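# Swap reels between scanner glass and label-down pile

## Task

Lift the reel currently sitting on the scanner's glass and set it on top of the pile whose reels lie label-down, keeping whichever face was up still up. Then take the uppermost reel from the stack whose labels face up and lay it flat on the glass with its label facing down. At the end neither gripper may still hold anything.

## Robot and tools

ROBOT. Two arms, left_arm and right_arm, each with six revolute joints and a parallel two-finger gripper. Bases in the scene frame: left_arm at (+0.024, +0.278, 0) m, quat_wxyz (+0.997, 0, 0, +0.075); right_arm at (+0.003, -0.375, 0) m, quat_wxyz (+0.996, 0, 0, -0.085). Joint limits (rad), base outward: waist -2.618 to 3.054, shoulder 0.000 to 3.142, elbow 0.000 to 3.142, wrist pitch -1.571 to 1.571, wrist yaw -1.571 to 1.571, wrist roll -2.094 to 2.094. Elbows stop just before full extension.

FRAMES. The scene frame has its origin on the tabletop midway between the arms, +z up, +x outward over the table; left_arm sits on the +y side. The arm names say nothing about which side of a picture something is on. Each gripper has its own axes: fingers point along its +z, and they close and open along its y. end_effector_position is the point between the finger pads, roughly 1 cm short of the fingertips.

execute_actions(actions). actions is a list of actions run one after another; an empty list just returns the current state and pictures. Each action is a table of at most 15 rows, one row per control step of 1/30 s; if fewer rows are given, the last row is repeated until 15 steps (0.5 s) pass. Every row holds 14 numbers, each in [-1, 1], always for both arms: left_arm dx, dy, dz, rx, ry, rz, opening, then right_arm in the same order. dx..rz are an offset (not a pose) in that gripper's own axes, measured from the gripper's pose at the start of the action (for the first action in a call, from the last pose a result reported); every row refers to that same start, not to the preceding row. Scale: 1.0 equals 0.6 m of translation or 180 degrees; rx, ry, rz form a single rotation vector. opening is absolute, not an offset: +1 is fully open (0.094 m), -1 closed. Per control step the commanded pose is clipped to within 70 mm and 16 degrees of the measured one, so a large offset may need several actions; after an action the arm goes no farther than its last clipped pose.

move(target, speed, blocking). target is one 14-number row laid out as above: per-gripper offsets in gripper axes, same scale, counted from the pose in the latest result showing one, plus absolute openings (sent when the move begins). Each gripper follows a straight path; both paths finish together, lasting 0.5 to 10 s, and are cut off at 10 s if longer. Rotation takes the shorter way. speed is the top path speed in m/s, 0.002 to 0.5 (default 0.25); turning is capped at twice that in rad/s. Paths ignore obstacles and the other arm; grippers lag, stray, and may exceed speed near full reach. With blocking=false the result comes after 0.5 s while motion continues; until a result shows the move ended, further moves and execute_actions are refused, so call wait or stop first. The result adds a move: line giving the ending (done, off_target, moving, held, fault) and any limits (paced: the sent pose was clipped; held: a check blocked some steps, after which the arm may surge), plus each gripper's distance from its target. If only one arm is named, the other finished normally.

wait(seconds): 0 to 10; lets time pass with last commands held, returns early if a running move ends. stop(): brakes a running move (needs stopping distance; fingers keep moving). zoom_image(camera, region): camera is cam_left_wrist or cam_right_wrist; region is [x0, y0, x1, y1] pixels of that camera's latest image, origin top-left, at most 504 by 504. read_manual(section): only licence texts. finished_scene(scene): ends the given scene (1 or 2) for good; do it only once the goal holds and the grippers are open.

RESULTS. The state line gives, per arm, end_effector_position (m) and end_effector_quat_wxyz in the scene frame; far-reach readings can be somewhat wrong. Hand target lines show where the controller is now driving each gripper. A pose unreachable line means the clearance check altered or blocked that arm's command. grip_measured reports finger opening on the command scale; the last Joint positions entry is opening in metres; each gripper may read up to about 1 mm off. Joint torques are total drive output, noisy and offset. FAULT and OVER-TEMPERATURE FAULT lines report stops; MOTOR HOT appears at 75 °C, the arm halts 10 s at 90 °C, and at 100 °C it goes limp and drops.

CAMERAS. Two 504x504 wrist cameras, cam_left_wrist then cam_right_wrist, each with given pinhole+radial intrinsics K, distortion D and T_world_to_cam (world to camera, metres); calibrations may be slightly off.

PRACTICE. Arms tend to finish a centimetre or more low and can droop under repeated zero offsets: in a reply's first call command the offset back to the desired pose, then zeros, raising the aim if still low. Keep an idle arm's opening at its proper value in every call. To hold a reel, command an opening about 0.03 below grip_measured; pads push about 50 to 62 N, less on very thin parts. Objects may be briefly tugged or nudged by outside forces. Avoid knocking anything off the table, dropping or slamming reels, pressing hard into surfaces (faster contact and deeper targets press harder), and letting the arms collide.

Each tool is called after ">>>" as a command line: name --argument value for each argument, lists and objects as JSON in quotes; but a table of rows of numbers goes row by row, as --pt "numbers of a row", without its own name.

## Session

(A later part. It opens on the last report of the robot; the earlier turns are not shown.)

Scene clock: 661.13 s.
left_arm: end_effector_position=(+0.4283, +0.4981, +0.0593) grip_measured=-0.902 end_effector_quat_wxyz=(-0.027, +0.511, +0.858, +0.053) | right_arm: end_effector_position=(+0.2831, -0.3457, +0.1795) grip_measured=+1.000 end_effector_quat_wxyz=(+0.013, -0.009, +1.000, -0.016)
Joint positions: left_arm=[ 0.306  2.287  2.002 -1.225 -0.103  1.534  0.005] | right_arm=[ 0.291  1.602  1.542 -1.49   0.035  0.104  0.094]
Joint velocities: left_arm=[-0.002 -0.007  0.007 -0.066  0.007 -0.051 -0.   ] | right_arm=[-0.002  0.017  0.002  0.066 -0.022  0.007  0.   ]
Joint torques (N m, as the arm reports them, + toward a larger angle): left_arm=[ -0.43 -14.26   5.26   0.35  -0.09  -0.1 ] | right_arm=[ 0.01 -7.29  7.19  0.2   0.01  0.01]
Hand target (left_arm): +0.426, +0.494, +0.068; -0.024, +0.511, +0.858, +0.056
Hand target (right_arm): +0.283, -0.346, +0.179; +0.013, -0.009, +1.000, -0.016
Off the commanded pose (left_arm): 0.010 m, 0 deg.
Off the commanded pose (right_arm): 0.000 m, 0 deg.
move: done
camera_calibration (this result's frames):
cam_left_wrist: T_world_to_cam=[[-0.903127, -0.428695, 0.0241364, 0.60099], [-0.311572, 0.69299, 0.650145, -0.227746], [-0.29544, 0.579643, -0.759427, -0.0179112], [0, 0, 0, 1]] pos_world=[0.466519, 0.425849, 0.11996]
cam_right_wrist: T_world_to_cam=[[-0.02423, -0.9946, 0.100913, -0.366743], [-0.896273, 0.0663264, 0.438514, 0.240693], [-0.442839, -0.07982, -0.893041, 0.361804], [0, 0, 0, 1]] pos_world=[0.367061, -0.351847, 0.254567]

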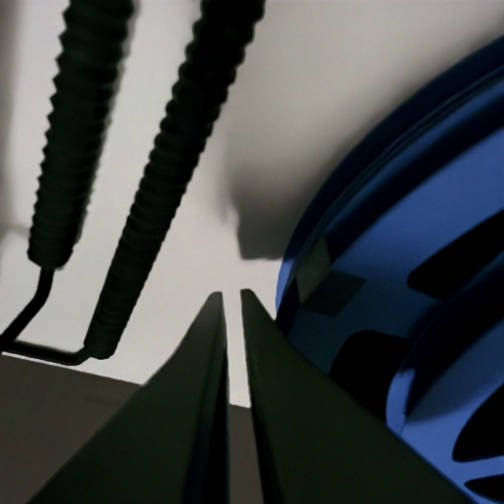

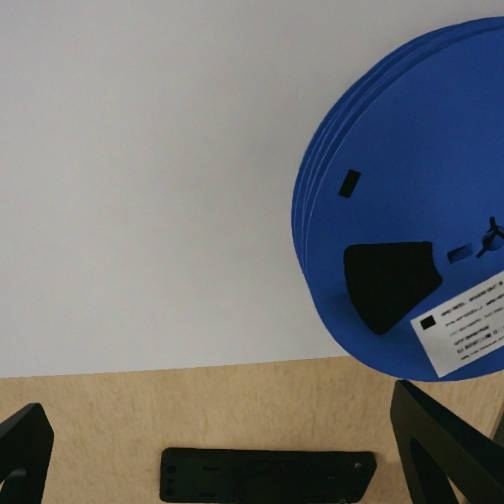

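>>> move --target '[0,0.01,-0.09,0,0,0,-0.9,0,0,0,0,0,0,1]'

>>> move --target '[0.02,-0.205,0,0,0,0,-0.9,0,0,0,0,0,0,1]'

Scene clock: 669.93 s.
left_arm: end_effector_position=(+0.4308, +0.4966, +0.1060) grip_measured=-0.902 end_effector_quat_wxyz=(-0.028, +0.512, +0.857, +0.050) | right_arm: end_effector_position=(+0.2831, -0.3457, +0.1795) grip_measured=+1.000 end_effector_quat_wxyz=(+0.013, -0.009, +1.000, -0.016)
Joint positions: left_arm=[ 0.3    2.32   2.244 -1.441 -0.103  1.53   0.005] | right_arm=[ 0.291  1.602  1.542 -1.49   0.035  0.104  0.094]
Joint velocities: left_arm=[ 0.007  0.007  0.002 -0.095 -0.007 -0.037 -0.001] | right_arm=[-0.027 -0.027 -0.002 -0.007 -0.007  0.007  0.   ]
Joint torques (N m, as the arm reports them, + toward a larger angle): left_arm=[ -0.58 -12.28   9.32   0.2   -0.11  -0.12] | right_arm=[ 0.03 -7.33  7.19  0.22  0.02  0.02]
Hand target (left_arm): +0.433, +0.493, +0.113; -0.026, +0.511, +0.858, +0.053
Hand target (right_arm): +0.283, -0.346, +0.179; +0.013, -0.009, +1.000, -0.016
Off the commanded pose (left_arm): 0.008 m, 0 deg.
Off the commanded pose (right_arm): 0.000 m, 0 deg.
move: done
camera_calibration (this result's frames):
cam_left_wrist: T_world_to_cam=[[-0.903624, -0.427205, 0.0309881, 0.600178], [-0.30655, 0.695548, 0.6498, -0.259681], [-0.299151, 0.577675, -0.759474, 0.0217647], [0, 0, 0, 1]] pos_world=[0.46924, 0.424447, 0.166672]
cam_right_wrist: T_world_to_cam=[[-0.02423, -0.9946, 0.100913, -0.366743], [-0.896273, 0.0663264, 0.438514, 0.240693], [-0.442839, -0.07982, -0.893041, 0.361804], [0, 0, 0, 1]] pos_world=[0.367061, -0.351847, 0.254567]

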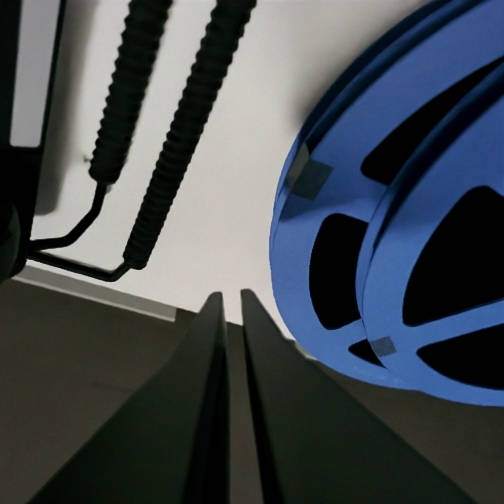

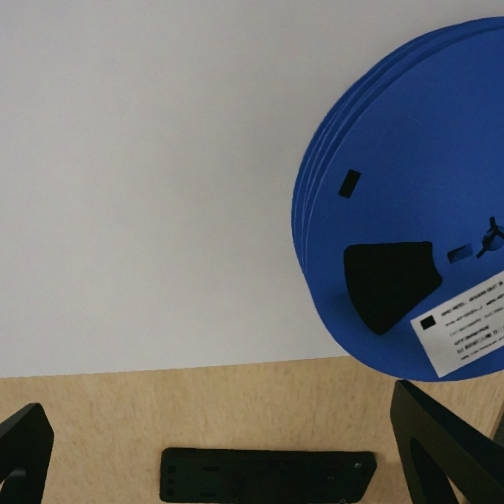

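Scene clock: 671.10 s.
left_arm: end_effector_position=(+0.3185, +0.4479, +0.0965) grip_measured=-0.902 end_effector_quat_wxyz=(-0.034, +0.512, +0.857, +0.043) | right_arm: end_effector_position=(+0.2831, -0.3457, +0.1795) grip_measured=+1.000 end_effector_quat_wxyz=(+0.013, -0.009, +1.000, -0.016)
Joint positions: left_arm=[ 0.315  1.803  1.436 -1.168 -0.104  1.544  0.005] | right_arm=[ 0.291  1.602  1.542 -1.49   0.035  0.104  0.094]
Joint velocities: left_arm=[-0.007 -0.017 -0.002 -0.037  0.007 -0.022  0.001] | right_arm=[-0.012 -0.007  0.017  0.037 -0.007 -0.081  0.   ]
Joint torques (N m, as the arm reports them, + toward a larger angle): left_arm=[ 0.61 -9.4   5.38  0.48 -0.08  0.09] | right_arm=[ 0.04 -7.32  7.17  0.21  0.01  0.01]
Hand target (left_arm): +0.317, +0.450, +0.099; -0.028, +0.512, +0.857, +0.050
Hand target (right_arm): +0.283, -0.346, +0.179; +0.013, -0.009, +1.000, -0.016
Off the commanded pose (left_arm): 0.004 m, 1 deg.
Off the commanded pose (right_arm): 0.000 m, 0 deg.
move: done
camera_calibration (this result's frames):
cam_left_wrist: T_world_to_cam=[[-0.902393, -0.428101, 0.0491587, 0.476521], [-0.296353, 0.699369, 0.650429, -0.25909], [-0.31283, 0.572374, -0.757975, 0.0156431], [0, 0, 0, 1]] pos_world=[0.35812, 0.376245, 0.156952]
cam_right_wrist: T_world_to_cam=[[-0.02423, -0.9946, 0.100913, -0.366743], [-0.896273, 0.0663264, 0.438514, 0.240693], [-0.442839, -0.07982, -0.893041, 0.361804], [0, 0, 0, 1]] pos_world=[0.367061, -0.351847, 0.254567]

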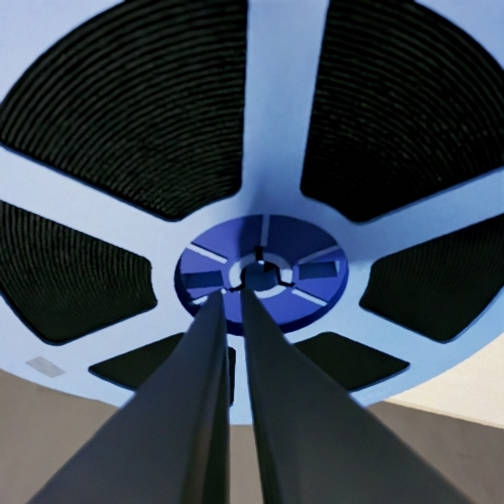

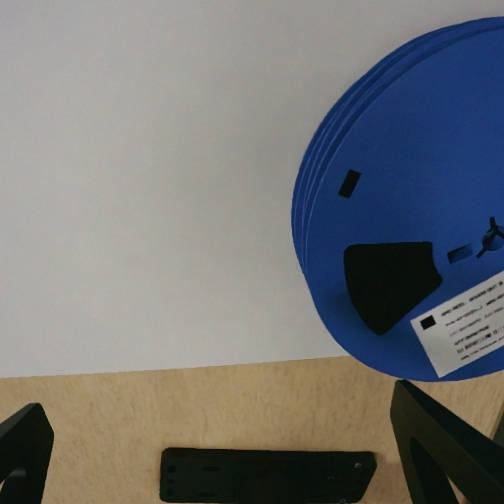

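>>> execute_actions --actions '[[[-0.012,0,0.03,0,0,0,-0.9,0,0,0,0,0,0,1]],[[0,0,0,0,0,0,-0.9,0,0,0,0,0,0,1]]]'

>>> move --target '[-0.008,0.068,0,0,0,0,-0.9,0,0,0,0,0,0,1]' --speed 0.03

>>> execute_actions --actions '[[[0,-0.012,-0.01,0,0,0,-0.9,0,0,0,0,0,0,1]],[[0,0,-0.12,0,0,0,-0.9,0,0,0,0,0,0,1]],[[0,0,-0.2,0,0,0,-0.9,0,0,0,0,0,0,1]]]'

Scene clock: 682.20 s.
left_arm: end_effector_position=(+0.3183, +0.4455, +0.0827) grip_measured=-0.902 end_effector_quat_wxyz=(-0.037, +0.513, +0.857, +0.040) | right_arm: end_effector_position=(+0.2831, -0.3457, +0.1795) grip_measured=+1.000 end_effector_quat_wxyz=(+0.013, -0.009, +1.000, -0.016)
Joint positions: left_arm=[ 0.308  1.814  1.395 -1.125 -0.105  1.539  0.005] | right_arm=[ 0.291  1.602  1.542 -1.49   0.035  0.104  0.094]
Joint velocities: left_arm=[-0.012 -0.017 -0.012 -0.037  0.007 -0.007 -0.001] | right_arm=[-0.007  0.012 -0.002  0.095 -0.037 -0.022  0.   ]
Joint torques (N m, as the arm reports them, + toward a larger angle): left_arm=[ 0.03 -7.92  6.78  0.35 -0.1  -0.02] | right_arm=[ 0.   -7.35  7.14  0.21  0.    0.01]
Hand target (left_arm): +0.318, +0.446, +0.083; -0.037, +0.513, +0.857, +0.040
Hand target (right_arm): +0.283, -0.346, +0.179; +0.013, -0.009, +1.000, -0.016
Off the commanded pose (left_arm): 0.000 m, 0 deg.
Off the commanded pose (right_arm): 0.000 m, 0 deg.
camera_calibration (this result's frames):
cam_left_wrist: T_world_to_cam=[[-0.902778, -0.4262, 0.0578362, 0.474495], [-0.289782, 0.702087, 0.650462, -0.251813], [-0.317833, 0.570463, -0.757334, 0.00890812], [0, 0, 0, 1]] pos_world=[0.358224, 0.373943, 0.143098]
cam_right_wrist: T_world_to_cam=[[-0.02423, -0.9946, 0.100913, -0.366743], [-0.896273, 0.0663264, 0.438514, 0.240693], [-0.442839, -0.07982, -0.893041, 0.361804], [0, 0, 0, 1]] pos_world=[0.367061, -0.351847, 0.254567]

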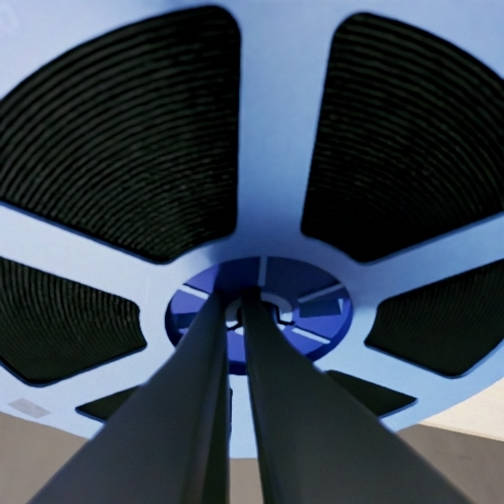

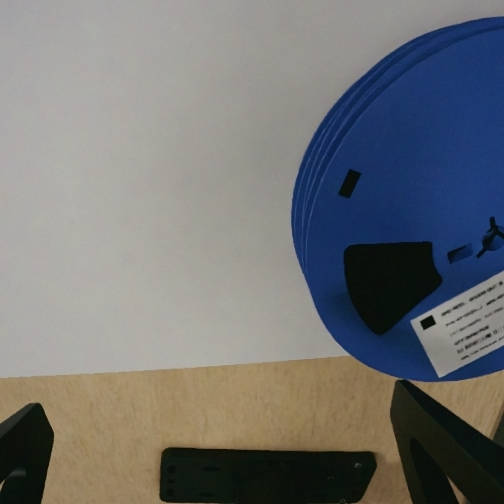

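Scene clock: 683.83 s.
left_arm: end_effector_position=(+0.3450, +0.4587, +0.0833) grip_measured=-0.902 end_effector_quat_wxyz=(-0.043, +0.513, +0.857, +0.029) | right_arm: end_effector_position=(+0.2831, -0.3457, +0.1795) grip_measured=+1.000 end_effector_quat_wxyz=(+0.013, -0.009, +1.000, -0.016)
Joint positions: left_arm=[ 0.308  1.95   1.578 -1.197 -0.105  1.539  0.005] | right_arm=[ 0.291  1.602  1.542 -1.49   0.035  0.104  0.094]
Joint velocities: left_arm=[-0.012  0.007  0.017  0.051 -0.037 -0.081  0.   ] | right_arm=[ 0.002  0.017 -0.002 -0.051  0.007 -0.037  0.   ]
Joint torques (N m, as the arm reports them, + toward a larger angle): left_arm=[-0.68 -7.8   9.35  0.47 -0.1  -0.13] | right_arm=[ 0.04 -7.34  7.18  0.2   0.01  0.01]
Hand target (left_arm): +0.356, +0.460, +0.084; -0.036, +0.513, +0.857, +0.040
Hand target (right_arm): +0.283, -0.346, +0.179; +0.013, -0.009, +1.000, -0.016
Off the commanded pose (left_arm): 0.012 m, 1 deg.
Off the commanded pose (right_arm): 0.000 m, 0 deg.
move: off_target (left_arm)
camera_calibration (this result's frames):
cam_left_wrist: T_world_to_cam=[[-0.901161, -0.425401, 0.0833266, 0.501155], [-0.274893, 0.709442, 0.648942, -0.262098], [-0.335176, 0.561895, -0.756261, 0.0201323], [0, 0, 0, 1]] pos_world=[0.38632, 0.387823, 0.143552]
cam_right_wrist: T_world_to_cam=[[-0.02423, -0.9946, 0.100913, -0.366743], [-0.896273, 0.0663264, 0.438514, 0.240693], [-0.442839, -0.07982, -0.893041, 0.361804], [0, 0, 0, 1]] pos_world=[0.367061, -0.351847, 0.254567]

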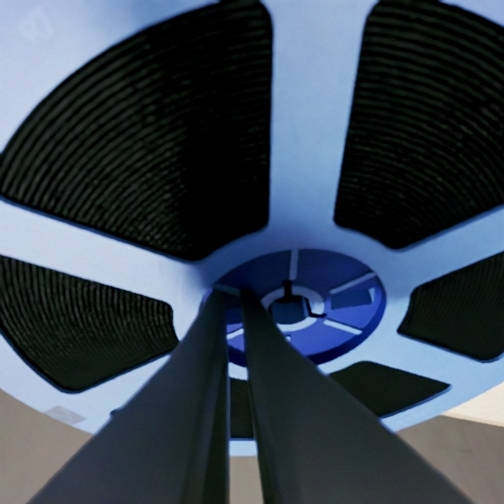

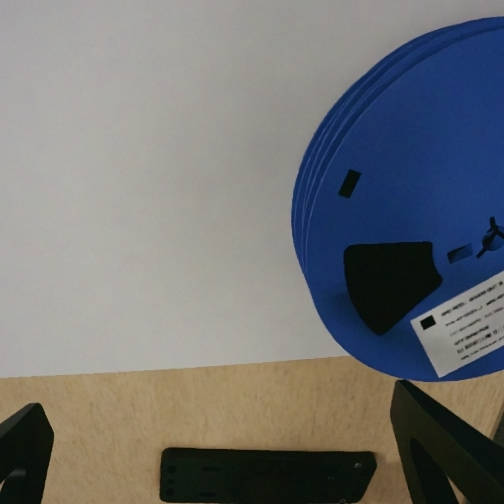

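Scene clock: 685.33 s.
left_arm: end_effector_position=(+0.3547, +0.4410, +0.2750) grip_measured=-0.902 end_effector_quat_wxyz=(+0.049, +0.517, +0.839, +0.162) | right_arm: end_effector_position=(+0.2831, -0.3457, +0.1795) grip_measured=+1.000 end_effector_quat_wxyz=(+0.013, -0.009, +1.000, -0.016)
Joint positions: left_arm=[ 0.253  1.781  2.095 -1.56  -0.105  1.526  0.005] | right_arm=[ 0.291  1.602  1.542 -1.49   0.035  0.104  0.094]
Joint velocities: left_arm=[-0.007  0.12  -0.007 -0.022  0.037  0.051  0.   ] | right_arm=[-0.002 -0.012 -0.002 -0.007  0.007 -0.037  0.   ]
Joint torques (N m, as the arm reports them, + toward a larger angle): left_arm=[-0.33 -6.6   7.09  0.73 -0.17 -0.12] | right_arm=[ 0.05 -7.32  7.17  0.22  0.01  0.02]
Hand target (left_arm): +0.352, +0.439, +0.271; +0.038, +0.517, +0.841, +0.152
Hand target (right_arm): +0.283, -0.346, +0.179; +0.013, -0.009, +1.000, -0.016
Off the commanded pose (left_arm): 0.003 m, 17 deg; orientation clipped at the last step of the last action.
Off the commanded pose (right_arm): 0.000 m, 0 deg.
joint sent to its limit (left arm) — the command would take joint 4 (wrist pitch) past its lower limit, so that joint was sent only as far as its limit.
camera_calibration (this result's frames):
cam_left_wrist: T_world_to_cam=[[-0.894988, -0.376876, -0.238666, 0.551318], [-0.437549, 0.637446, 0.634203, -0.277845], [-0.0868792, 0.672032, -0.735408, 0.0359385], [0, 0, 0, 1]] pos_world=[0.374974, 0.360738, 0.334221]
cam_right_wrist: T_world_to_cam=[[-0.02423, -0.9946, 0.100913, -0.366743], [-0.896273, 0.0663264, 0.438514, 0.240693], [-0.442839, -0.07982, -0.893041, 0.361804], [0, 0, 0, 1]] pos_world=[0.367061, -0.351847, 0.254567]

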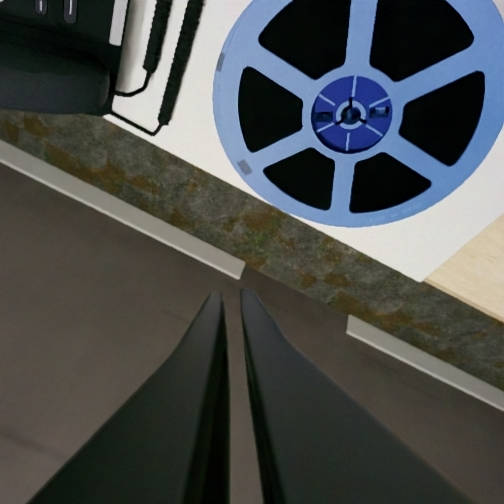

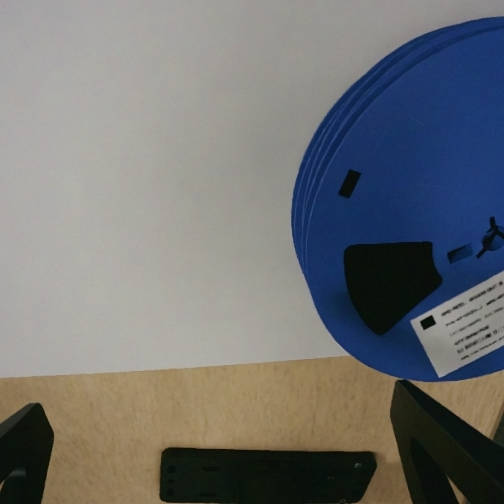

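>>> move --target '[0,0,0,0,0,0,-0.5,0.33,-0.47,-0.1,0,0,0.5,1]'

Scene clock: 715.37 s.
left_arm: end_effector_position=(+0.3551, +0.4413, +0.2703) grip_measured=-0.502 end_effector_quat_wxyz=(+0.044, +0.518, +0.840, +0.155) | right_arm: end_effector_position=(+0.0887, -0.6268, +0.2429) grip_measured=+1.000 end_effector_quat_wxyz=(+0.088, +0.692, +0.715, -0.050)
Joint positions: left_arm=[ 0.253  1.793  2.095 -1.566 -0.106  1.526  0.023] | right_arm=[-1.071  1.447  1.639 -1.56   0.01   0.297  0.094]
Joint velocities: left_arm=[ 0.007 -0.002  0.002  0.007  0.037 -0.007 -0.001] | right_arm=[ 0.002 -0.022 -0.007 -0.007 -0.007  0.007  0.   ]
Joint torques (N m, as the arm reports them, + toward a larger angle): left_arm=[ 0.02 -8.28  6.35  0.96 -0.1  -0.03] | right_arm=[-0.33 -3.9   9.62  0.44 -0.04  0.05]
Hand target (left_arm): +0.355, +0.441, +0.275; +0.049, +0.517, +0.839, +0.162
Hand target (right_arm): +0.089, -0.631, +0.246; +0.091, +0.697, +0.710, -0.048
Off the commanded pose (left_arm): 0.005 m, 1 deg.
Off the commanded pose (right_arm): 0.003 m, 10 deg.
joint sent to its limit (right arm) — the command would take joint 4 (wrist pitch) past its lower limit, so that joint was sent only as far as its limit.
move: off_target (right_arm)
camera_calibration (this result's frames):
cam_left_wrist: T_world_to_cam=[[-0.898767, -0.378526, -0.221216, 0.548065], [-0.427054, 0.641662, 0.637098, -0.281213], [-0.0992125, 0.667074, -0.738356, 0.0397136], [0, 0, 0, 1]] pos_world=[0.37643, 0.361409, 0.329724]
cam_right_wrist: T_world_to_cam=[[-0.999824, 0.0154364, 0.0106479, 0.0841327], [0.0178258, 0.958639, 0.284065, 0.573048], [-0.00582255, 0.284205, -0.958746, 0.515266], [0, 0, 0, 1]] pos_world=[0.076903, -0.697086, 0.330331]

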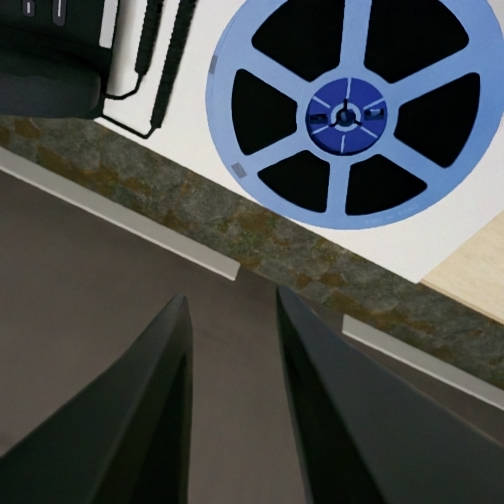

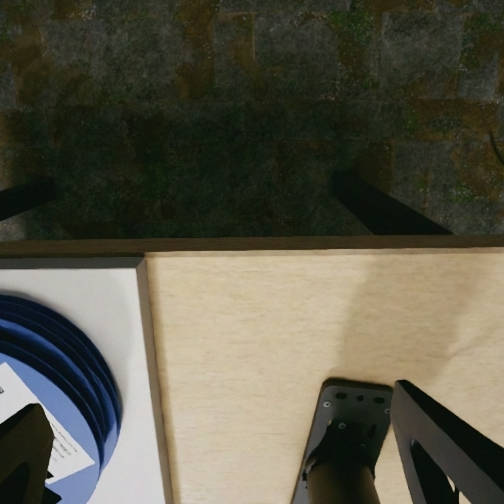

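>>> move --target '[-0.917,-0.68,-0.27,-0.175,-0.347,0.435,-0.5,0,0,0,0,0,0,1]' --speed 0.3

Scene clock: 737.83 s.
left_arm: end_effector_position=(+0.2197, -0.2378, +0.2201) grip_measured=-0.502 end_effector_quat_wxyz=(+0.424, +0.889, +0.156, +0.070) | right_arm: end_effector_position=(+0.0888, -0.6268, +0.2429) grip_measured=+1.000 end_effector_quat_wxyz=(+0.088, +0.693, +0.714, -0.050)
Joint positions: left_arm=[-1.352  1.907  1.702 -0.478  0.025  1.582  0.023] | right_arm=[-1.071  1.447  1.639 -1.56   0.01   0.3    0.094]
Joint velocities: left_arm=[-0.007  0.017 -0.007 -0.066  0.022  0.066 -0.   ] | right_arm=[-0.007  0.002 -0.012 -0.066  0.066 -0.081  0.   ]
Joint torques (N m, as the arm reports them, + toward a larger angle): left_arm=[ -0.25 -10.27  11.12   1.87   0.1    0.07] | right_arm=[ 0.03 -5.32  6.95  0.53  0.02  0.  ]
Hand target (left_arm): +0.217, -0.244, +0.237; +0.444, +0.882, +0.145, +0.068
Hand target (right_arm): +0.089, -0.627, +0.243; +0.088, +0.692, +0.715, -0.050
Off the commanded pose (left_arm): 0.033 m, 4 deg.
Off the commanded pose (right_arm): 0.000 m, 0 deg.
move: off_target (left_arm)
camera_calibration (this result's frames):
cam_left_wrist: T_world_to_cam=[[-0.18245, 0.669151, -0.720381, 0.359797], [0.646403, 0.633714, 0.424934, -0.0623285], [0.740861, -0.388128, -0.548163, -0.0351682], [0, 0, 0, 1]] pos_world=[0.131989, -0.21491, 0.266398]
cam_right_wrist: T_world_to_cam=[[-0.999791, 0.0179717, 0.00978168, 0.0859933], [0.0200117, 0.958514, 0.284341, 0.572686], [-0.00426577, 0.284477, -0.958673, 0.515275], [0, 0, 0, 1]] pos_world=[0.0767129, -0.697057, 0.3303]

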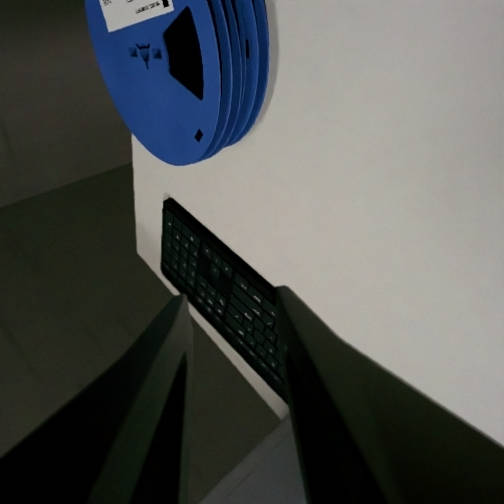

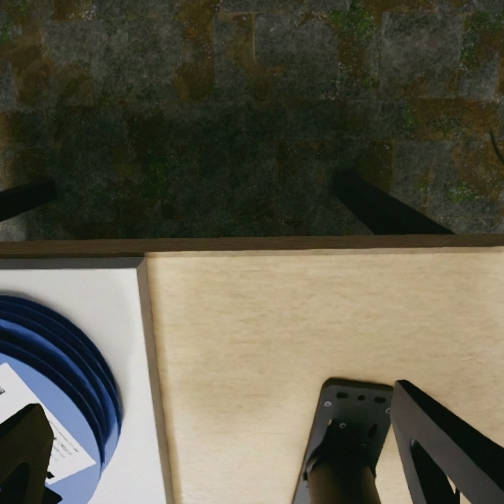

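>>> move --target '[-0.03,0.015,0.305,-0.015,0,0,-0.5,0,0,0,0,0,0,1]' --speed 0.15

Scene clock: 746.70 s.
left_arm: end_effector_position=(+0.2585, -0.3805, +0.0988) grip_measured=-0.502 end_effector_quat_wxyz=(+0.439, +0.883, +0.150, +0.074) | right_arm: end_effector_position=(+0.0888, -0.6268, +0.2429) grip_measured=+1.000 end_effector_quat_wxyz=(+0.088, +0.693, +0.714, -0.050)
Joint positions: left_arm=[-1.379  2.621  2.378 -0.406  0.007  1.574  0.023] | right_arm=[-1.071  1.447  1.639 -1.56   0.01   0.3    0.094]
Joint velocities: left_arm=[-0.012 -0.002 -0.012  0.022 -0.007  0.007 -0.   ] | right_arm=[-0.017  0.017 -0.007 -0.037  0.051 -0.022  0.   ]
Joint torques (N m, as the arm reports them, + toward a larger angle): left_arm=[ -0.55 -15.83  11.15   1.61  -0.1   -0.17] | right_arm=[ 0.04 -5.39  6.98  0.53  0.01  0.01]
Hand target (left_arm): +0.255, -0.383, +0.113; +0.446, +0.879, +0.153, +0.074
Hand target (right_arm): +0.089, -0.627, +0.243; +0.088, +0.693, +0.714, -0.050
Off the commanded pose (left_arm): 0.015 m, 1 deg.
Off the commanded pose (right_arm): 0.000 m, 0 deg.
move: off_target (left_arm)
camera_calibration (this result's frames):
cam_left_wrist: T_world_to_cam=[[-0.165374, 0.649156, -0.742461, 0.365119], [0.644291, 0.641085, 0.417012, 0.0587605], [0.746686, -0.409398, -0.524264, -0.19774], [0, 0, 0, 1]] pos_world=[0.170172, -0.355644, 0.142915]
cam_right_wrist: T_world_to_cam=[[-0.999791, 0.0179717, 0.00978168, 0.0859933], [0.0200117, 0.958514, 0.284341, 0.572686], [-0.00426577, 0.284477, -0.958673, 0.515275], [0, 0, 0, 1]] pos_world=[0.0767129, -0.697057, 0.3303]

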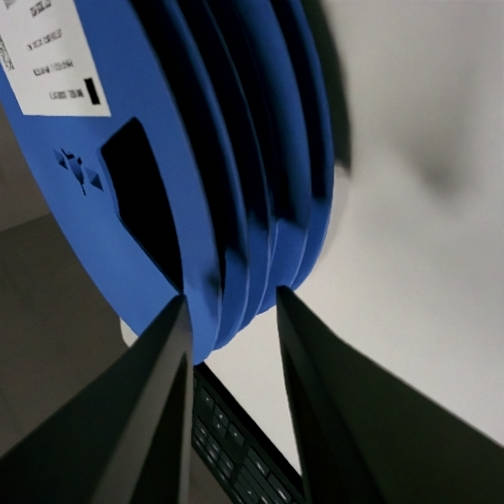

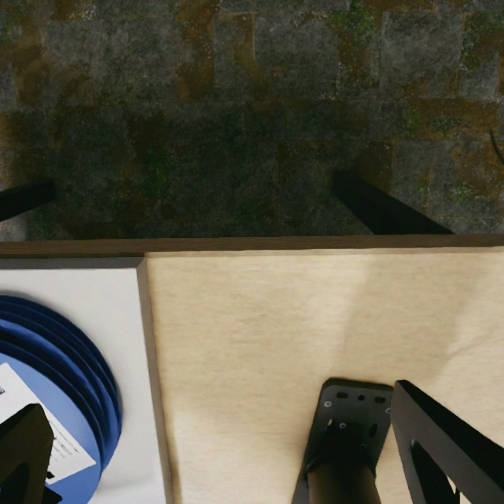

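>>> execute_actions --actions '[[[-0.02,0.026,0.016,0,0,0,-0.5,0,0,0,0,0,0,1]],[[0,0,0,0,0,0,-0.5,0,0,0,0,0,0,1]]]'

Scene clock: 755.40 s.
left_arm: end_effector_position=(+0.2577, -0.4018, +0.1029) grip_measured=-0.502 end_effector_quat_wxyz=(+0.449, +0.878, +0.145, +0.077) | right_arm: end_effector_position=(+0.0888, -0.6268, +0.2429) grip_measured=+1.000 end_effector_quat_wxyz=(+0.088, +0.693, +0.714, -0.050)
Joint positions: left_arm=[-1.392  2.798  2.721 -0.547 -0.003  1.574  0.023] | right_arm=[-1.071  1.447  1.639 -1.56   0.01   0.3    0.094]
Joint velocities: left_arm=[ 0.002 -0.027 -0.037 -0.022 -0.081 -0.037  0.   ] | right_arm=[ 0.027 -0.002  0.002  0.037  0.007 -0.066  0.   ]
Joint torques (N m, as the arm reports them, + toward a larger angle): left_arm=[  0.01 -15.9    8.08   1.83  -0.04  -0.03] | right_arm=[ 0.07 -5.4   6.96  0.52  0.02  0.01]
Hand target (left_arm): +0.258, -0.402, +0.103; +0.449, +0.878, +0.145, +0.077
Hand target (right_arm): +0.089, -0.627, +0.243; +0.088, +0.693, +0.714, -0.050
Off the commanded pose (left_arm): 0.000 m, 0 deg.
Off the commanded pose (right_arm): 0.000 m, 0 deg.
camera_calibration (this result's frames):
cam_left_wrist: T_world_to_cam=[[-0.151667, 0.634166, -0.758176, 0.373967], [0.642392, 0.646207, 0.412006, 0.0742431], [0.751218, -0.424559, -0.505392, -0.212882], [0, 0, 0, 1]] pos_world=[0.168946, -0.375514, 0.145355]
cam_right_wrist: T_world_to_cam=[[-0.999791, 0.0179717, 0.00978168, 0.0859933], [0.0200117, 0.958514, 0.284341, 0.572686], [-0.00426577, 0.284477, -0.958673, 0.515275], [0, 0, 0, 1]] pos_world=[0.0767129, -0.697057, 0.3303]

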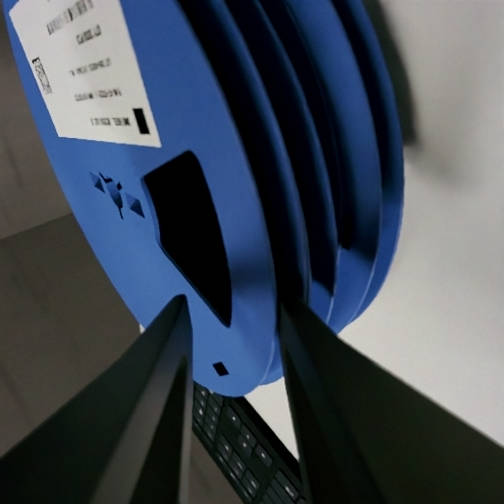

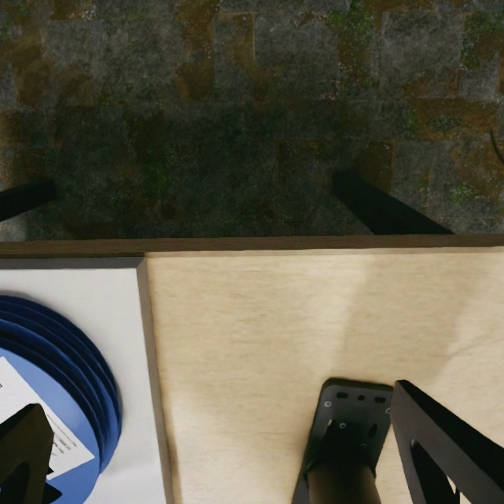

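>>> execute_actions --actions '[[[0,-0.014,0.006,0,0,0,-0.5,0,0,0,0,0,0,1]],[[0,0,0,0,0,0,-0.5,0,0,0,0,0,0,1]]]'

Scene clock: 761.90 s.
left_arm: end_effector_position=(+0.2588, -0.4050, +0.1025) grip_measured=-0.502 end_effector_quat_wxyz=(+0.463, +0.871, +0.144, +0.079) | right_arm: end_effector_position=(+0.0888, -0.6268, +0.2429) grip_measured=+1.000 end_effector_quat_wxyz=(+0.088, +0.693, +0.714, -0.050)
Joint positions: left_arm=[-1.392  2.764  2.626 -0.454 -0.003  1.574  0.023] | right_arm=[-1.071  1.447  1.639 -1.56   0.01   0.3    0.094]
Joint velocities: left_arm=[ 0.002 -0.012 -0.012 -0.007  0.037  0.007  0.   ] | right_arm=[-0.007  0.002 -0.002  0.022 -0.022 -0.081  0.   ]
Joint torques (N m, as the arm reports them, + toward a larger angle): left_arm=[  0.03 -15.84   8.21   1.82  -0.04  -0.03] | right_arm=[ 0.01 -5.37  7.02  0.53  0.01  0.02]
Hand target (left_arm): +0.259, -0.405, +0.102; +0.462, +0.872, +0.144, +0.079
Hand target (right_arm): +0.089, -0.627, +0.243; +0.088, +0.693, +0.714, -0.050
Off the commanded pose (left_arm): 0.000 m, 0 deg.
Off the commanded pose (right_arm): 0.000 m, 0 deg.
camera_calibration (this result's frames):
cam_left_wrist: T_world_to_cam=[[-0.143797, 0.611147, -0.778345, 0.366547], [0.638239, 0.658357, 0.399021, 0.0831039], [0.756289, -0.439392, -0.484728, -0.224706], [0, 0, 0, 1]] pos_world=[0.169611, -0.37746, 0.143219]
cam_right_wrist: T_world_to_cam=[[-0.999791, 0.0179717, 0.00978168, 0.0859933], [0.0200117, 0.958514, 0.284341, 0.572686], [-0.00426577, 0.284477, -0.958673, 0.515275], [0, 0, 0, 1]] pos_world=[0.0767129, -0.697057, 0.3303]

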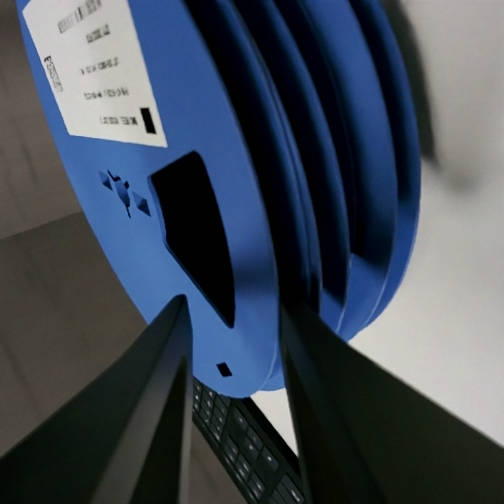

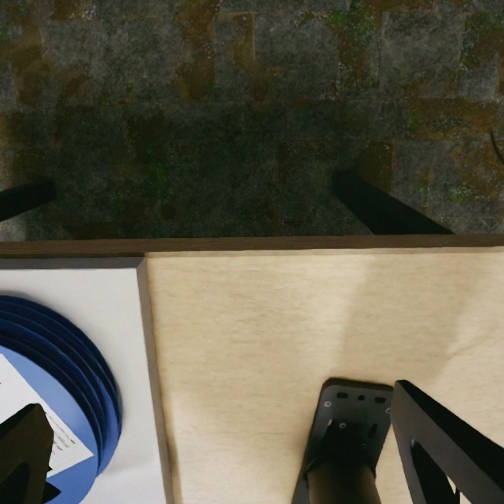

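>>> move --target '[0,-0.02,0.008,0.012,0,0,-0.5,0,0,0,0,0,0,1]' --speed 0.03

Scene clock: 766.13 s.
left_arm: end_effector_position=(+0.2588, -0.4049, +0.1019) grip_measured=-0.502 end_effector_quat_wxyz=(+0.462, +0.871, +0.144, +0.079) | right_arm: end_effector_position=(+0.0888, -0.6268, +0.2429) grip_measured=+1.000 end_effector_quat_wxyz=(+0.088, +0.693, +0.714, -0.050)
Joint positions: left_arm=[-1.392  2.765  2.626 -0.455 -0.003  1.574  0.023] | right_arm=[-1.071  1.447  1.639 -1.56   0.01   0.3    0.094]
Joint velocities: left_arm=[-0.007 -0.027 -0.022 -0.051 -0.037  0.066  0.   ] | right_arm=[-0.002 -0.007 -0.012  0.066  0.022 -0.007  0.   ]
Joint torques (N m, as the arm reports them, + toward a larger angle): left_arm=[  0.04 -14.02  10.93   1.47  -0.04  -0.03] | right_arm=[ 0.05 -5.38  6.98  0.53  0.    0.03]
Hand target (left_arm): +0.258, -0.402, +0.090; +0.447, +0.879, +0.146, +0.076
Hand target (right_arm): +0.089, -0.627, +0.243; +0.088, +0.693, +0.714, -0.050
Off the commanded pose (left_arm): 0.012 m, 2 deg.
Off the commanded pose (right_arm): 0.000 m, 0 deg.
move: off_target (left_arm)
camera_calibration (this result's frames):
cam_left_wrist: T_world_to_cam=[[-0.144085, 0.61199, -0.77763, 0.366371], [0.638386, 0.657925, 0.399497, 0.0830598], [0.75611, -0.438867, -0.485483, -0.224624], [0, 0, 0, 1]] pos_world=[0.169605, -0.377442, 0.142667]
cam_right_wrist: T_world_to_cam=[[-0.999791, 0.0179717, 0.00978168, 0.0859933], [0.0200117, 0.958514, 0.284341, 0.572686], [-0.00426577, 0.284477, -0.958673, 0.515275], [0, 0, 0, 1]] pos_world=[0.0767129, -0.697057, 0.3303]

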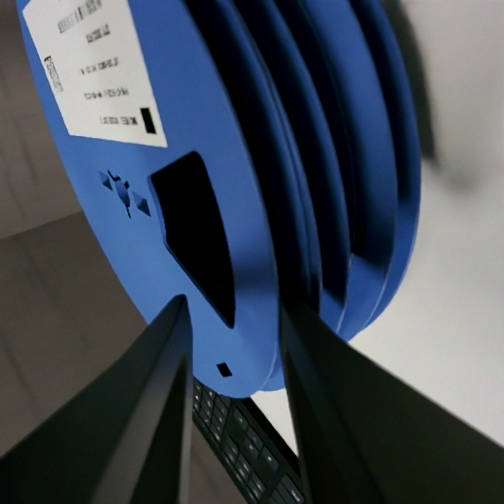

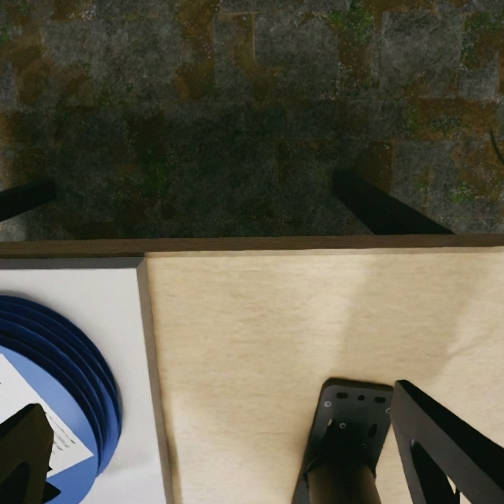

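>>> execute_actions --actions '[[[0,0,-0.025,0,0,0,-0.5,0,0,0,0,0,0,1]],[[0,-0.03,-0.012,0.015,0,0,-0.5,0,0,0,0,0,0,1]],[[0,0,0,0,0,0,-0.5,0,0,0,0,0,0,1]]]'

Scene clock: 772.87 s.
left_arm: end_effector_position=(+0.2517, -0.3843, +0.0899) grip_measured=-0.501 end_effector_quat_wxyz=(+0.444, +0.881, +0.145, +0.076) | right_arm: end_effector_position=(+0.0888, -0.6268, +0.2429) grip_measured=+1.000 end_effector_quat_wxyz=(+0.088, +0.693, +0.714, -0.050)
Joint positions: left_arm=[-1.392  2.618  2.326 -0.343 -0.003  1.574  0.023] | right_arm=[-1.071  1.447  1.639 -1.56   0.01   0.3    0.094]
Joint velocities: left_arm=[ 0.002  0.007 -0.022  0.022 -0.007 -0.051  0.   ] | right_arm=[ 0.002  0.002 -0.007 -0.037 -0.007 -0.022  0.   ]
Joint torques (N m, as the arm reports them, + toward a larger angle): left_arm=[  0.02 -15.23   8.23   1.78  -0.04  -0.03] | right_arm=[ 0.   -5.34  7.01  0.52  0.01  0.02]
Hand target (left_arm): +0.252, -0.384, +0.089; +0.443, +0.881, +0.145, +0.076
Hand target (right_arm): +0.089, -0.627, +0.243; +0.088, +0.693, +0.714, -0.050
Off the commanded pose (left_arm): 0.001 m, 0 deg.
Off the commanded pose (right_arm): 0.000 m, 0 deg.
camera_calibration (this result's frames):
cam_left_wrist: T_world_to_cam=[[-0.154275, 0.641794, -0.751199, 0.355007], [0.643823, 0.642021, 0.416294, 0.0697884], [0.74946, -0.419416, -0.51225, -0.204499], [0, 0, 0, 1]] pos_world=[0.163101, -0.358417, 0.132874]
cam_right_wrist: T_world_to_cam=[[-0.999791, 0.0179717, 0.00978168, 0.0859933], [0.0200117, 0.958514, 0.284341, 0.572686], [-0.00426577, 0.284477, -0.958673, 0.515275], [0, 0, 0, 1]] pos_world=[0.0767129, -0.697057, 0.3303]

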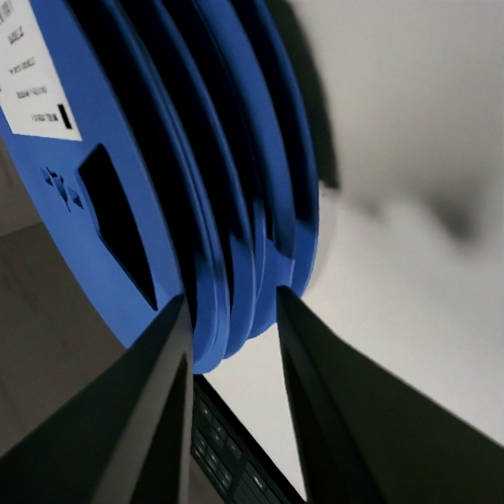

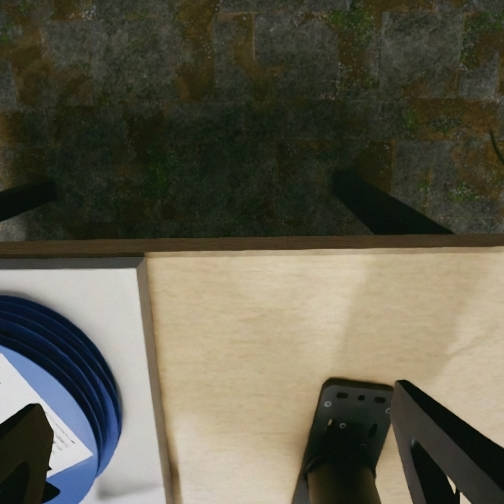

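>>> execute_actions --actions '[[[0,0.024,0.024,0,0,0,-0.5,0,0,0,0,0,0,1]],[[0,0,0,0,0,0,-0.5,0,0,0,0,0,0,1]]]'

Scene clock: 779.17 s.
left_arm: end_effector_position=(+0.2590, -0.4056, +0.0914) grip_measured=-0.501 end_effector_quat_wxyz=(+0.455, +0.875, +0.145, +0.078) | right_arm: end_effector_position=(+0.0888, -0.6268, +0.2429) grip_measured=+1.000 end_effector_quat_wxyz=(+0.088, +0.693, +0.714, -0.050)
Joint positions: left_arm=[-1.392  2.803  2.674 -0.483 -0.003  1.574  0.023] | right_arm=[-1.071  1.447  1.639 -1.56   0.01   0.3    0.094]
Joint velocities: left_arm=[ 0.007  0.002 -0.012 -0.037  0.022 -0.037 -0.   ] | right_arm=[-0.002  0.012 -0.002  0.007 -0.081 -0.051  0.   ]
Joint torques (N m, as the arm reports them, + toward a larger angle): left_arm=[  0.03 -16.01   8.15   1.83  -0.04  -0.03] | right_arm=[ 0.04 -5.4   6.95  0.52 -0.01  0.  ]
Hand target (left_arm): +0.259, -0.406, +0.091; +0.455, +0.875, +0.145, +0.078
Hand target (right_arm): +0.089, -0.627, +0.243; +0.088, +0.693, +0.714, -0.050
Off the commanded pose (left_arm): 0.000 m, 0 deg.
Off the commanded pose (right_arm): 0.000 m, 0 deg.
camera_calibration (this result's frames):
cam_left_wrist: T_world_to_cam=[[-0.148563, 0.625087, -0.766287, 0.364076], [0.640725, 0.651084, 0.406892, 0.083505], [0.75326, -0.43053, -0.497236, -0.225012], [0, 0, 0, 1]] pos_world=[0.170077, -0.378822, 0.133125]
cam_right_wrist: T_world_to_cam=[[-0.999791, 0.0179717, 0.00978168, 0.0859933], [0.0200117, 0.958514, 0.284341, 0.572686], [-0.00426577, 0.284477, -0.958673, 0.515275], [0, 0, 0, 1]] pos_world=[0.0767129, -0.697057, 0.3303]

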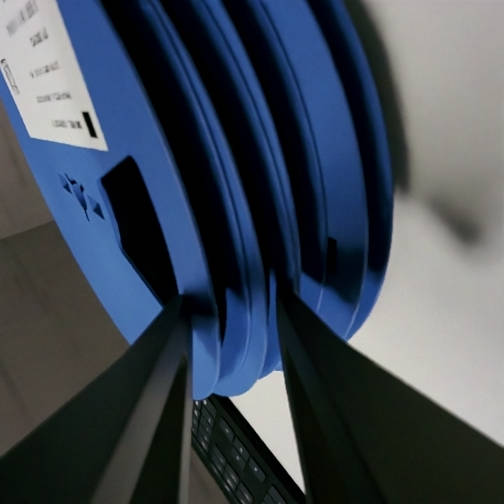

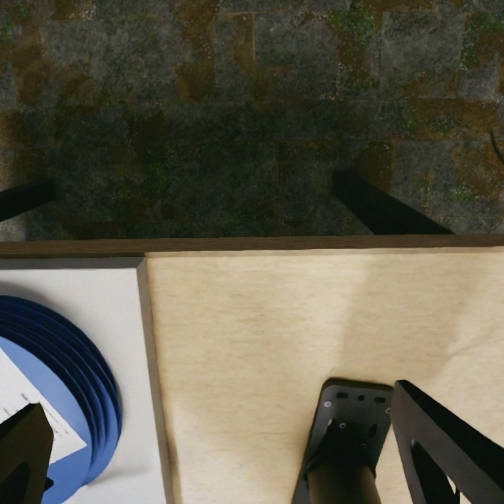

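>>> execute_actions --actions '[[[0,0.014,-0.014,0,0,0,-0.5,0,0,0,0,0,0,1]],[[0,0,0,0,0,0,-0.5,0,0,0,0,0,0,1]]]'

Scene clock: 785.90 s.
left_arm: end_effector_position=(+0.2590, -0.4055, +0.0913) grip_measured=-0.501 end_effector_quat_wxyz=(+0.454, +0.876, +0.145, +0.078) | right_arm: end_effector_position=(+0.0888, -0.6268, +0.2429) grip_measured=+1.000 end_effector_quat_wxyz=(+0.088, +0.693, +0.714, -0.050)
Joint positions: left_arm=[-1.392  2.803  2.674 -0.483 -0.003  1.574  0.023] | right_arm=[-1.071  1.447  1.639 -1.56   0.01   0.3    0.094]
Joint velocities: left_arm=[-0.002  0.012  0.002  0.022 -0.007 -0.081  0.   ] | right_arm=[ 0.027 -0.012  0.002  0.037  0.037 -0.022  0.   ]
Joint torques (N m, as the arm reports them, + toward a larger angle): left_arm=[  0.02 -15.94   8.21   1.83  -0.04  -0.03] | right_arm=[ 0.05 -5.37  7.01  0.53  0.02  0.03]
Hand target (left_arm): +0.259, -0.406, +0.091; +0.454, +0.876, +0.145, +0.078
Hand target (right_arm): +0.089, -0.627, +0.243; +0.088, +0.693, +0.714, -0.050
Off the commanded pose (left_arm): 0.000 m, 0 deg.
Off the commanded pose (right_arm): 0.000 m, 0 deg.
camera_calibration (this result's frames):
cam_left_wrist: T_world_to_cam=[[-0.148657, 0.625363, -0.766043, 0.364096], [0.640775, 0.650937, 0.407048, 0.0834275], [0.753199, -0.430351, -0.497484, -0.224903], [0, 0, 0, 1]] pos_world=[0.170064, -0.378785, 0.133068]
cam_right_wrist: T_world_to_cam=[[-0.999791, 0.0179717, 0.00978168, 0.0859933], [0.0200117, 0.958514, 0.284341, 0.572686], [-0.00426577, 0.284477, -0.958673, 0.515275], [0, 0, 0, 1]] pos_world=[0.0767129, -0.697057, 0.3303]

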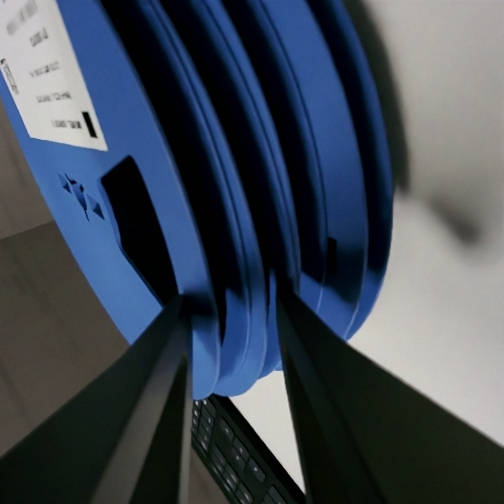

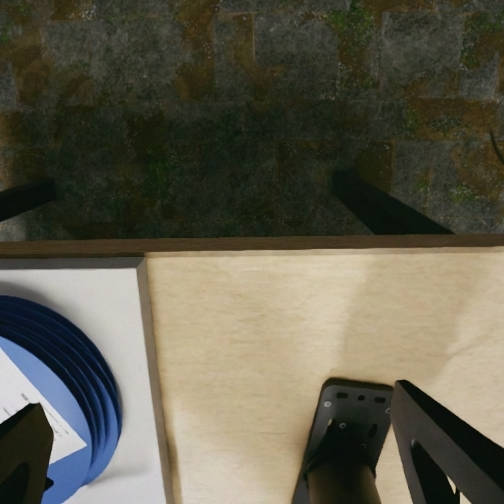

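>>> execute_actions --actions '[[[0,0,-0.03,0,0,0,-0.5,0,0,0,0,0,0,1]],[[0,0,0,0,0,0,-0.5,0,0,0,0,0,0,1]]]'

Scene clock: 793.90 s.
left_arm: end_effector_position=(+0.2533, -0.3889, +0.0821) grip_measured=-0.501 end_effector_quat_wxyz=(+0.436, +0.885, +0.146, +0.074) | right_arm: end_effector_position=(+0.0888, -0.6268, +0.2429) grip_measured=+1.000 end_effector_quat_wxyz=(+0.088, +0.693, +0.714, -0.050)
Joint positions: left_arm=[-1.392  2.678  2.426 -0.403 -0.003  1.574  0.023] | right_arm=[-1.071  1.447  1.639 -1.56   0.01   0.3    0.094]
Joint velocities: left_arm=[ 0.017  0.007  0.007 -0.022  0.022  0.066  0.   ] | right_arm=[ 0.007 -0.007 -0.002 -0.022  0.081 -0.051  0.   ]
Joint torques (N m, as the arm reports them, + toward a larger angle): left_arm=[  0.03 -15.46   8.25   1.79  -0.04  -0.03] | right_arm=[ 0.01 -5.37  6.96  0.53  0.01  0.01]
Hand target (left_arm): +0.253, -0.389, +0.082; +0.436, +0.885, +0.146, +0.074
Hand target (right_arm): +0.089, -0.627, +0.243; +0.088, +0.693, +0.714, -0.050
Off the commanded pose (left_arm): 0.000 m, 0 deg.
Off the commanded pose (right_arm): 0.000 m, 0 deg.
camera_calibration (this result's frames):
cam_left_wrist: T_world_to_cam=[[-0.158962, 0.655504, -0.738272, 0.357875], [0.646468, 0.634286, 0.423982, 0.0706924], [0.746197, -0.409872, -0.52459, -0.206095], [0, 0, 0, 1]] pos_world=[0.164975, -0.3639, 0.126122]
cam_right_wrist: T_world_to_cam=[[-0.999791, 0.0179717, 0.00978168, 0.0859933], [0.0200117, 0.958514, 0.284341, 0.572686], [-0.00426577, 0.284477, -0.958673, 0.515275], [0, 0, 0, 1]] pos_world=[0.0767129, -0.697057, 0.3303]

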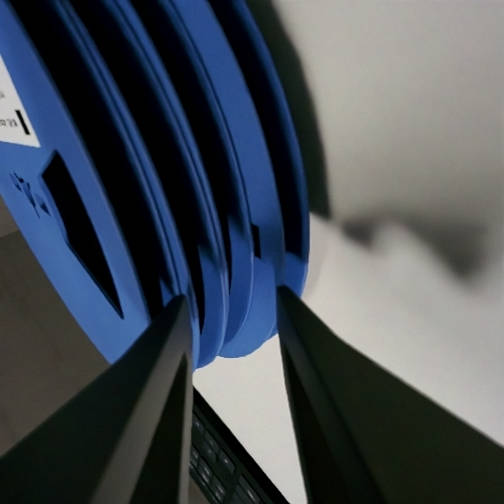

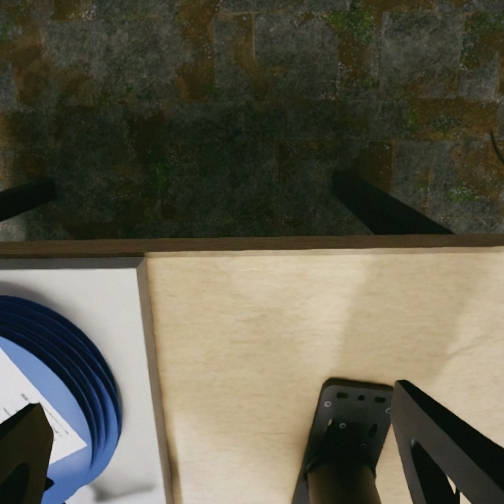

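>>> move --target '[0,0.04,-0.038,0,0,0,-0.5,0,0,0,0,0,0,1]' --speed 0.05

Scene clock: 801.33 s.
left_arm: end_effector_position=(+0.2519, -0.3850, +0.0911) grip_measured=-0.501 end_effector_quat_wxyz=(+0.424, +0.890, +0.147, +0.073) | right_arm: end_effector_position=(+0.0888, -0.6268, +0.2429) grip_measured=+1.000 end_effector_quat_wxyz=(+0.088, +0.693, +0.714, -0.050)
Joint positions: left_arm=[-1.392  2.678  2.481 -0.483 -0.003  1.574  0.023] | right_arm=[-1.071  1.447  1.639 -1.56   0.01   0.3    0.094]
Joint velocities: left_arm=[-0.012  0.002 -0.002 -0.051 -0.051 -0.051  0.001] | right_arm=[-0.002 -0.002 -0.007  0.007  0.051 -0.022  0.   ]
Joint torques (N m, as the arm reports them, + toward a larger angle): left_arm=[ -0.06 -17.23  11.01   1.6   -0.05  -0.03] | right_arm=[ 0.   -5.31  6.99  0.53  0.    0.01]
Hand target (left_arm): +0.251, -0.386, +0.115; +0.436, +0.885, +0.146, +0.075
Hand target (right_arm): +0.089, -0.627, +0.243; +0.088, +0.693, +0.714, -0.050
Off the commanded pose (left_arm): 0.024 m, 1 deg.
Off the commanded pose (right_arm): 0.000 m, 0 deg.
move: off_target (left_arm)
camera_calibration (this result's frames):
cam_left_wrist: T_world_to_cam=[[-0.164994, 0.67315, -0.720865, 0.36843], [0.650014, 0.623913, 0.433837, 0.0594832], [0.741794, -0.396992, -0.540499, -0.191262], [0, 0, 0, 1]] pos_world=[0.164001, -0.36105, 0.136405]
cam_right_wrist: T_world_to_cam=[[-0.999791, 0.0179717, 0.00978168, 0.0859933], [0.0200117, 0.958514, 0.284341, 0.572686], [-0.00426577, 0.284477, -0.958673, 0.515275], [0, 0, 0, 1]] pos_world=[0.0767129, -0.697057, 0.3303]

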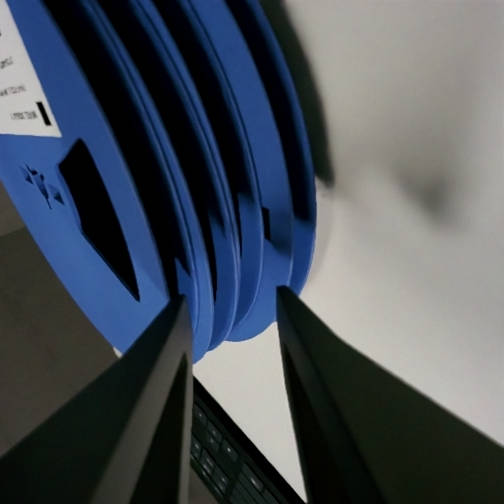

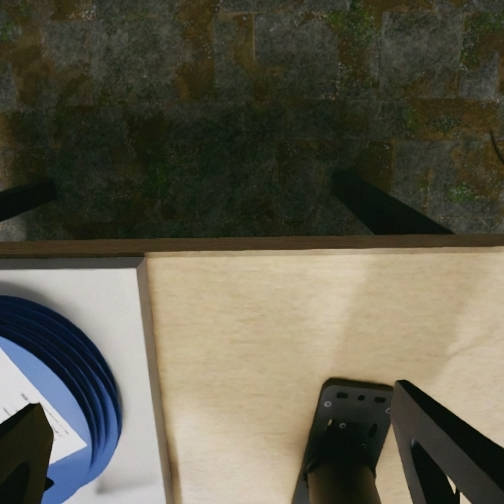

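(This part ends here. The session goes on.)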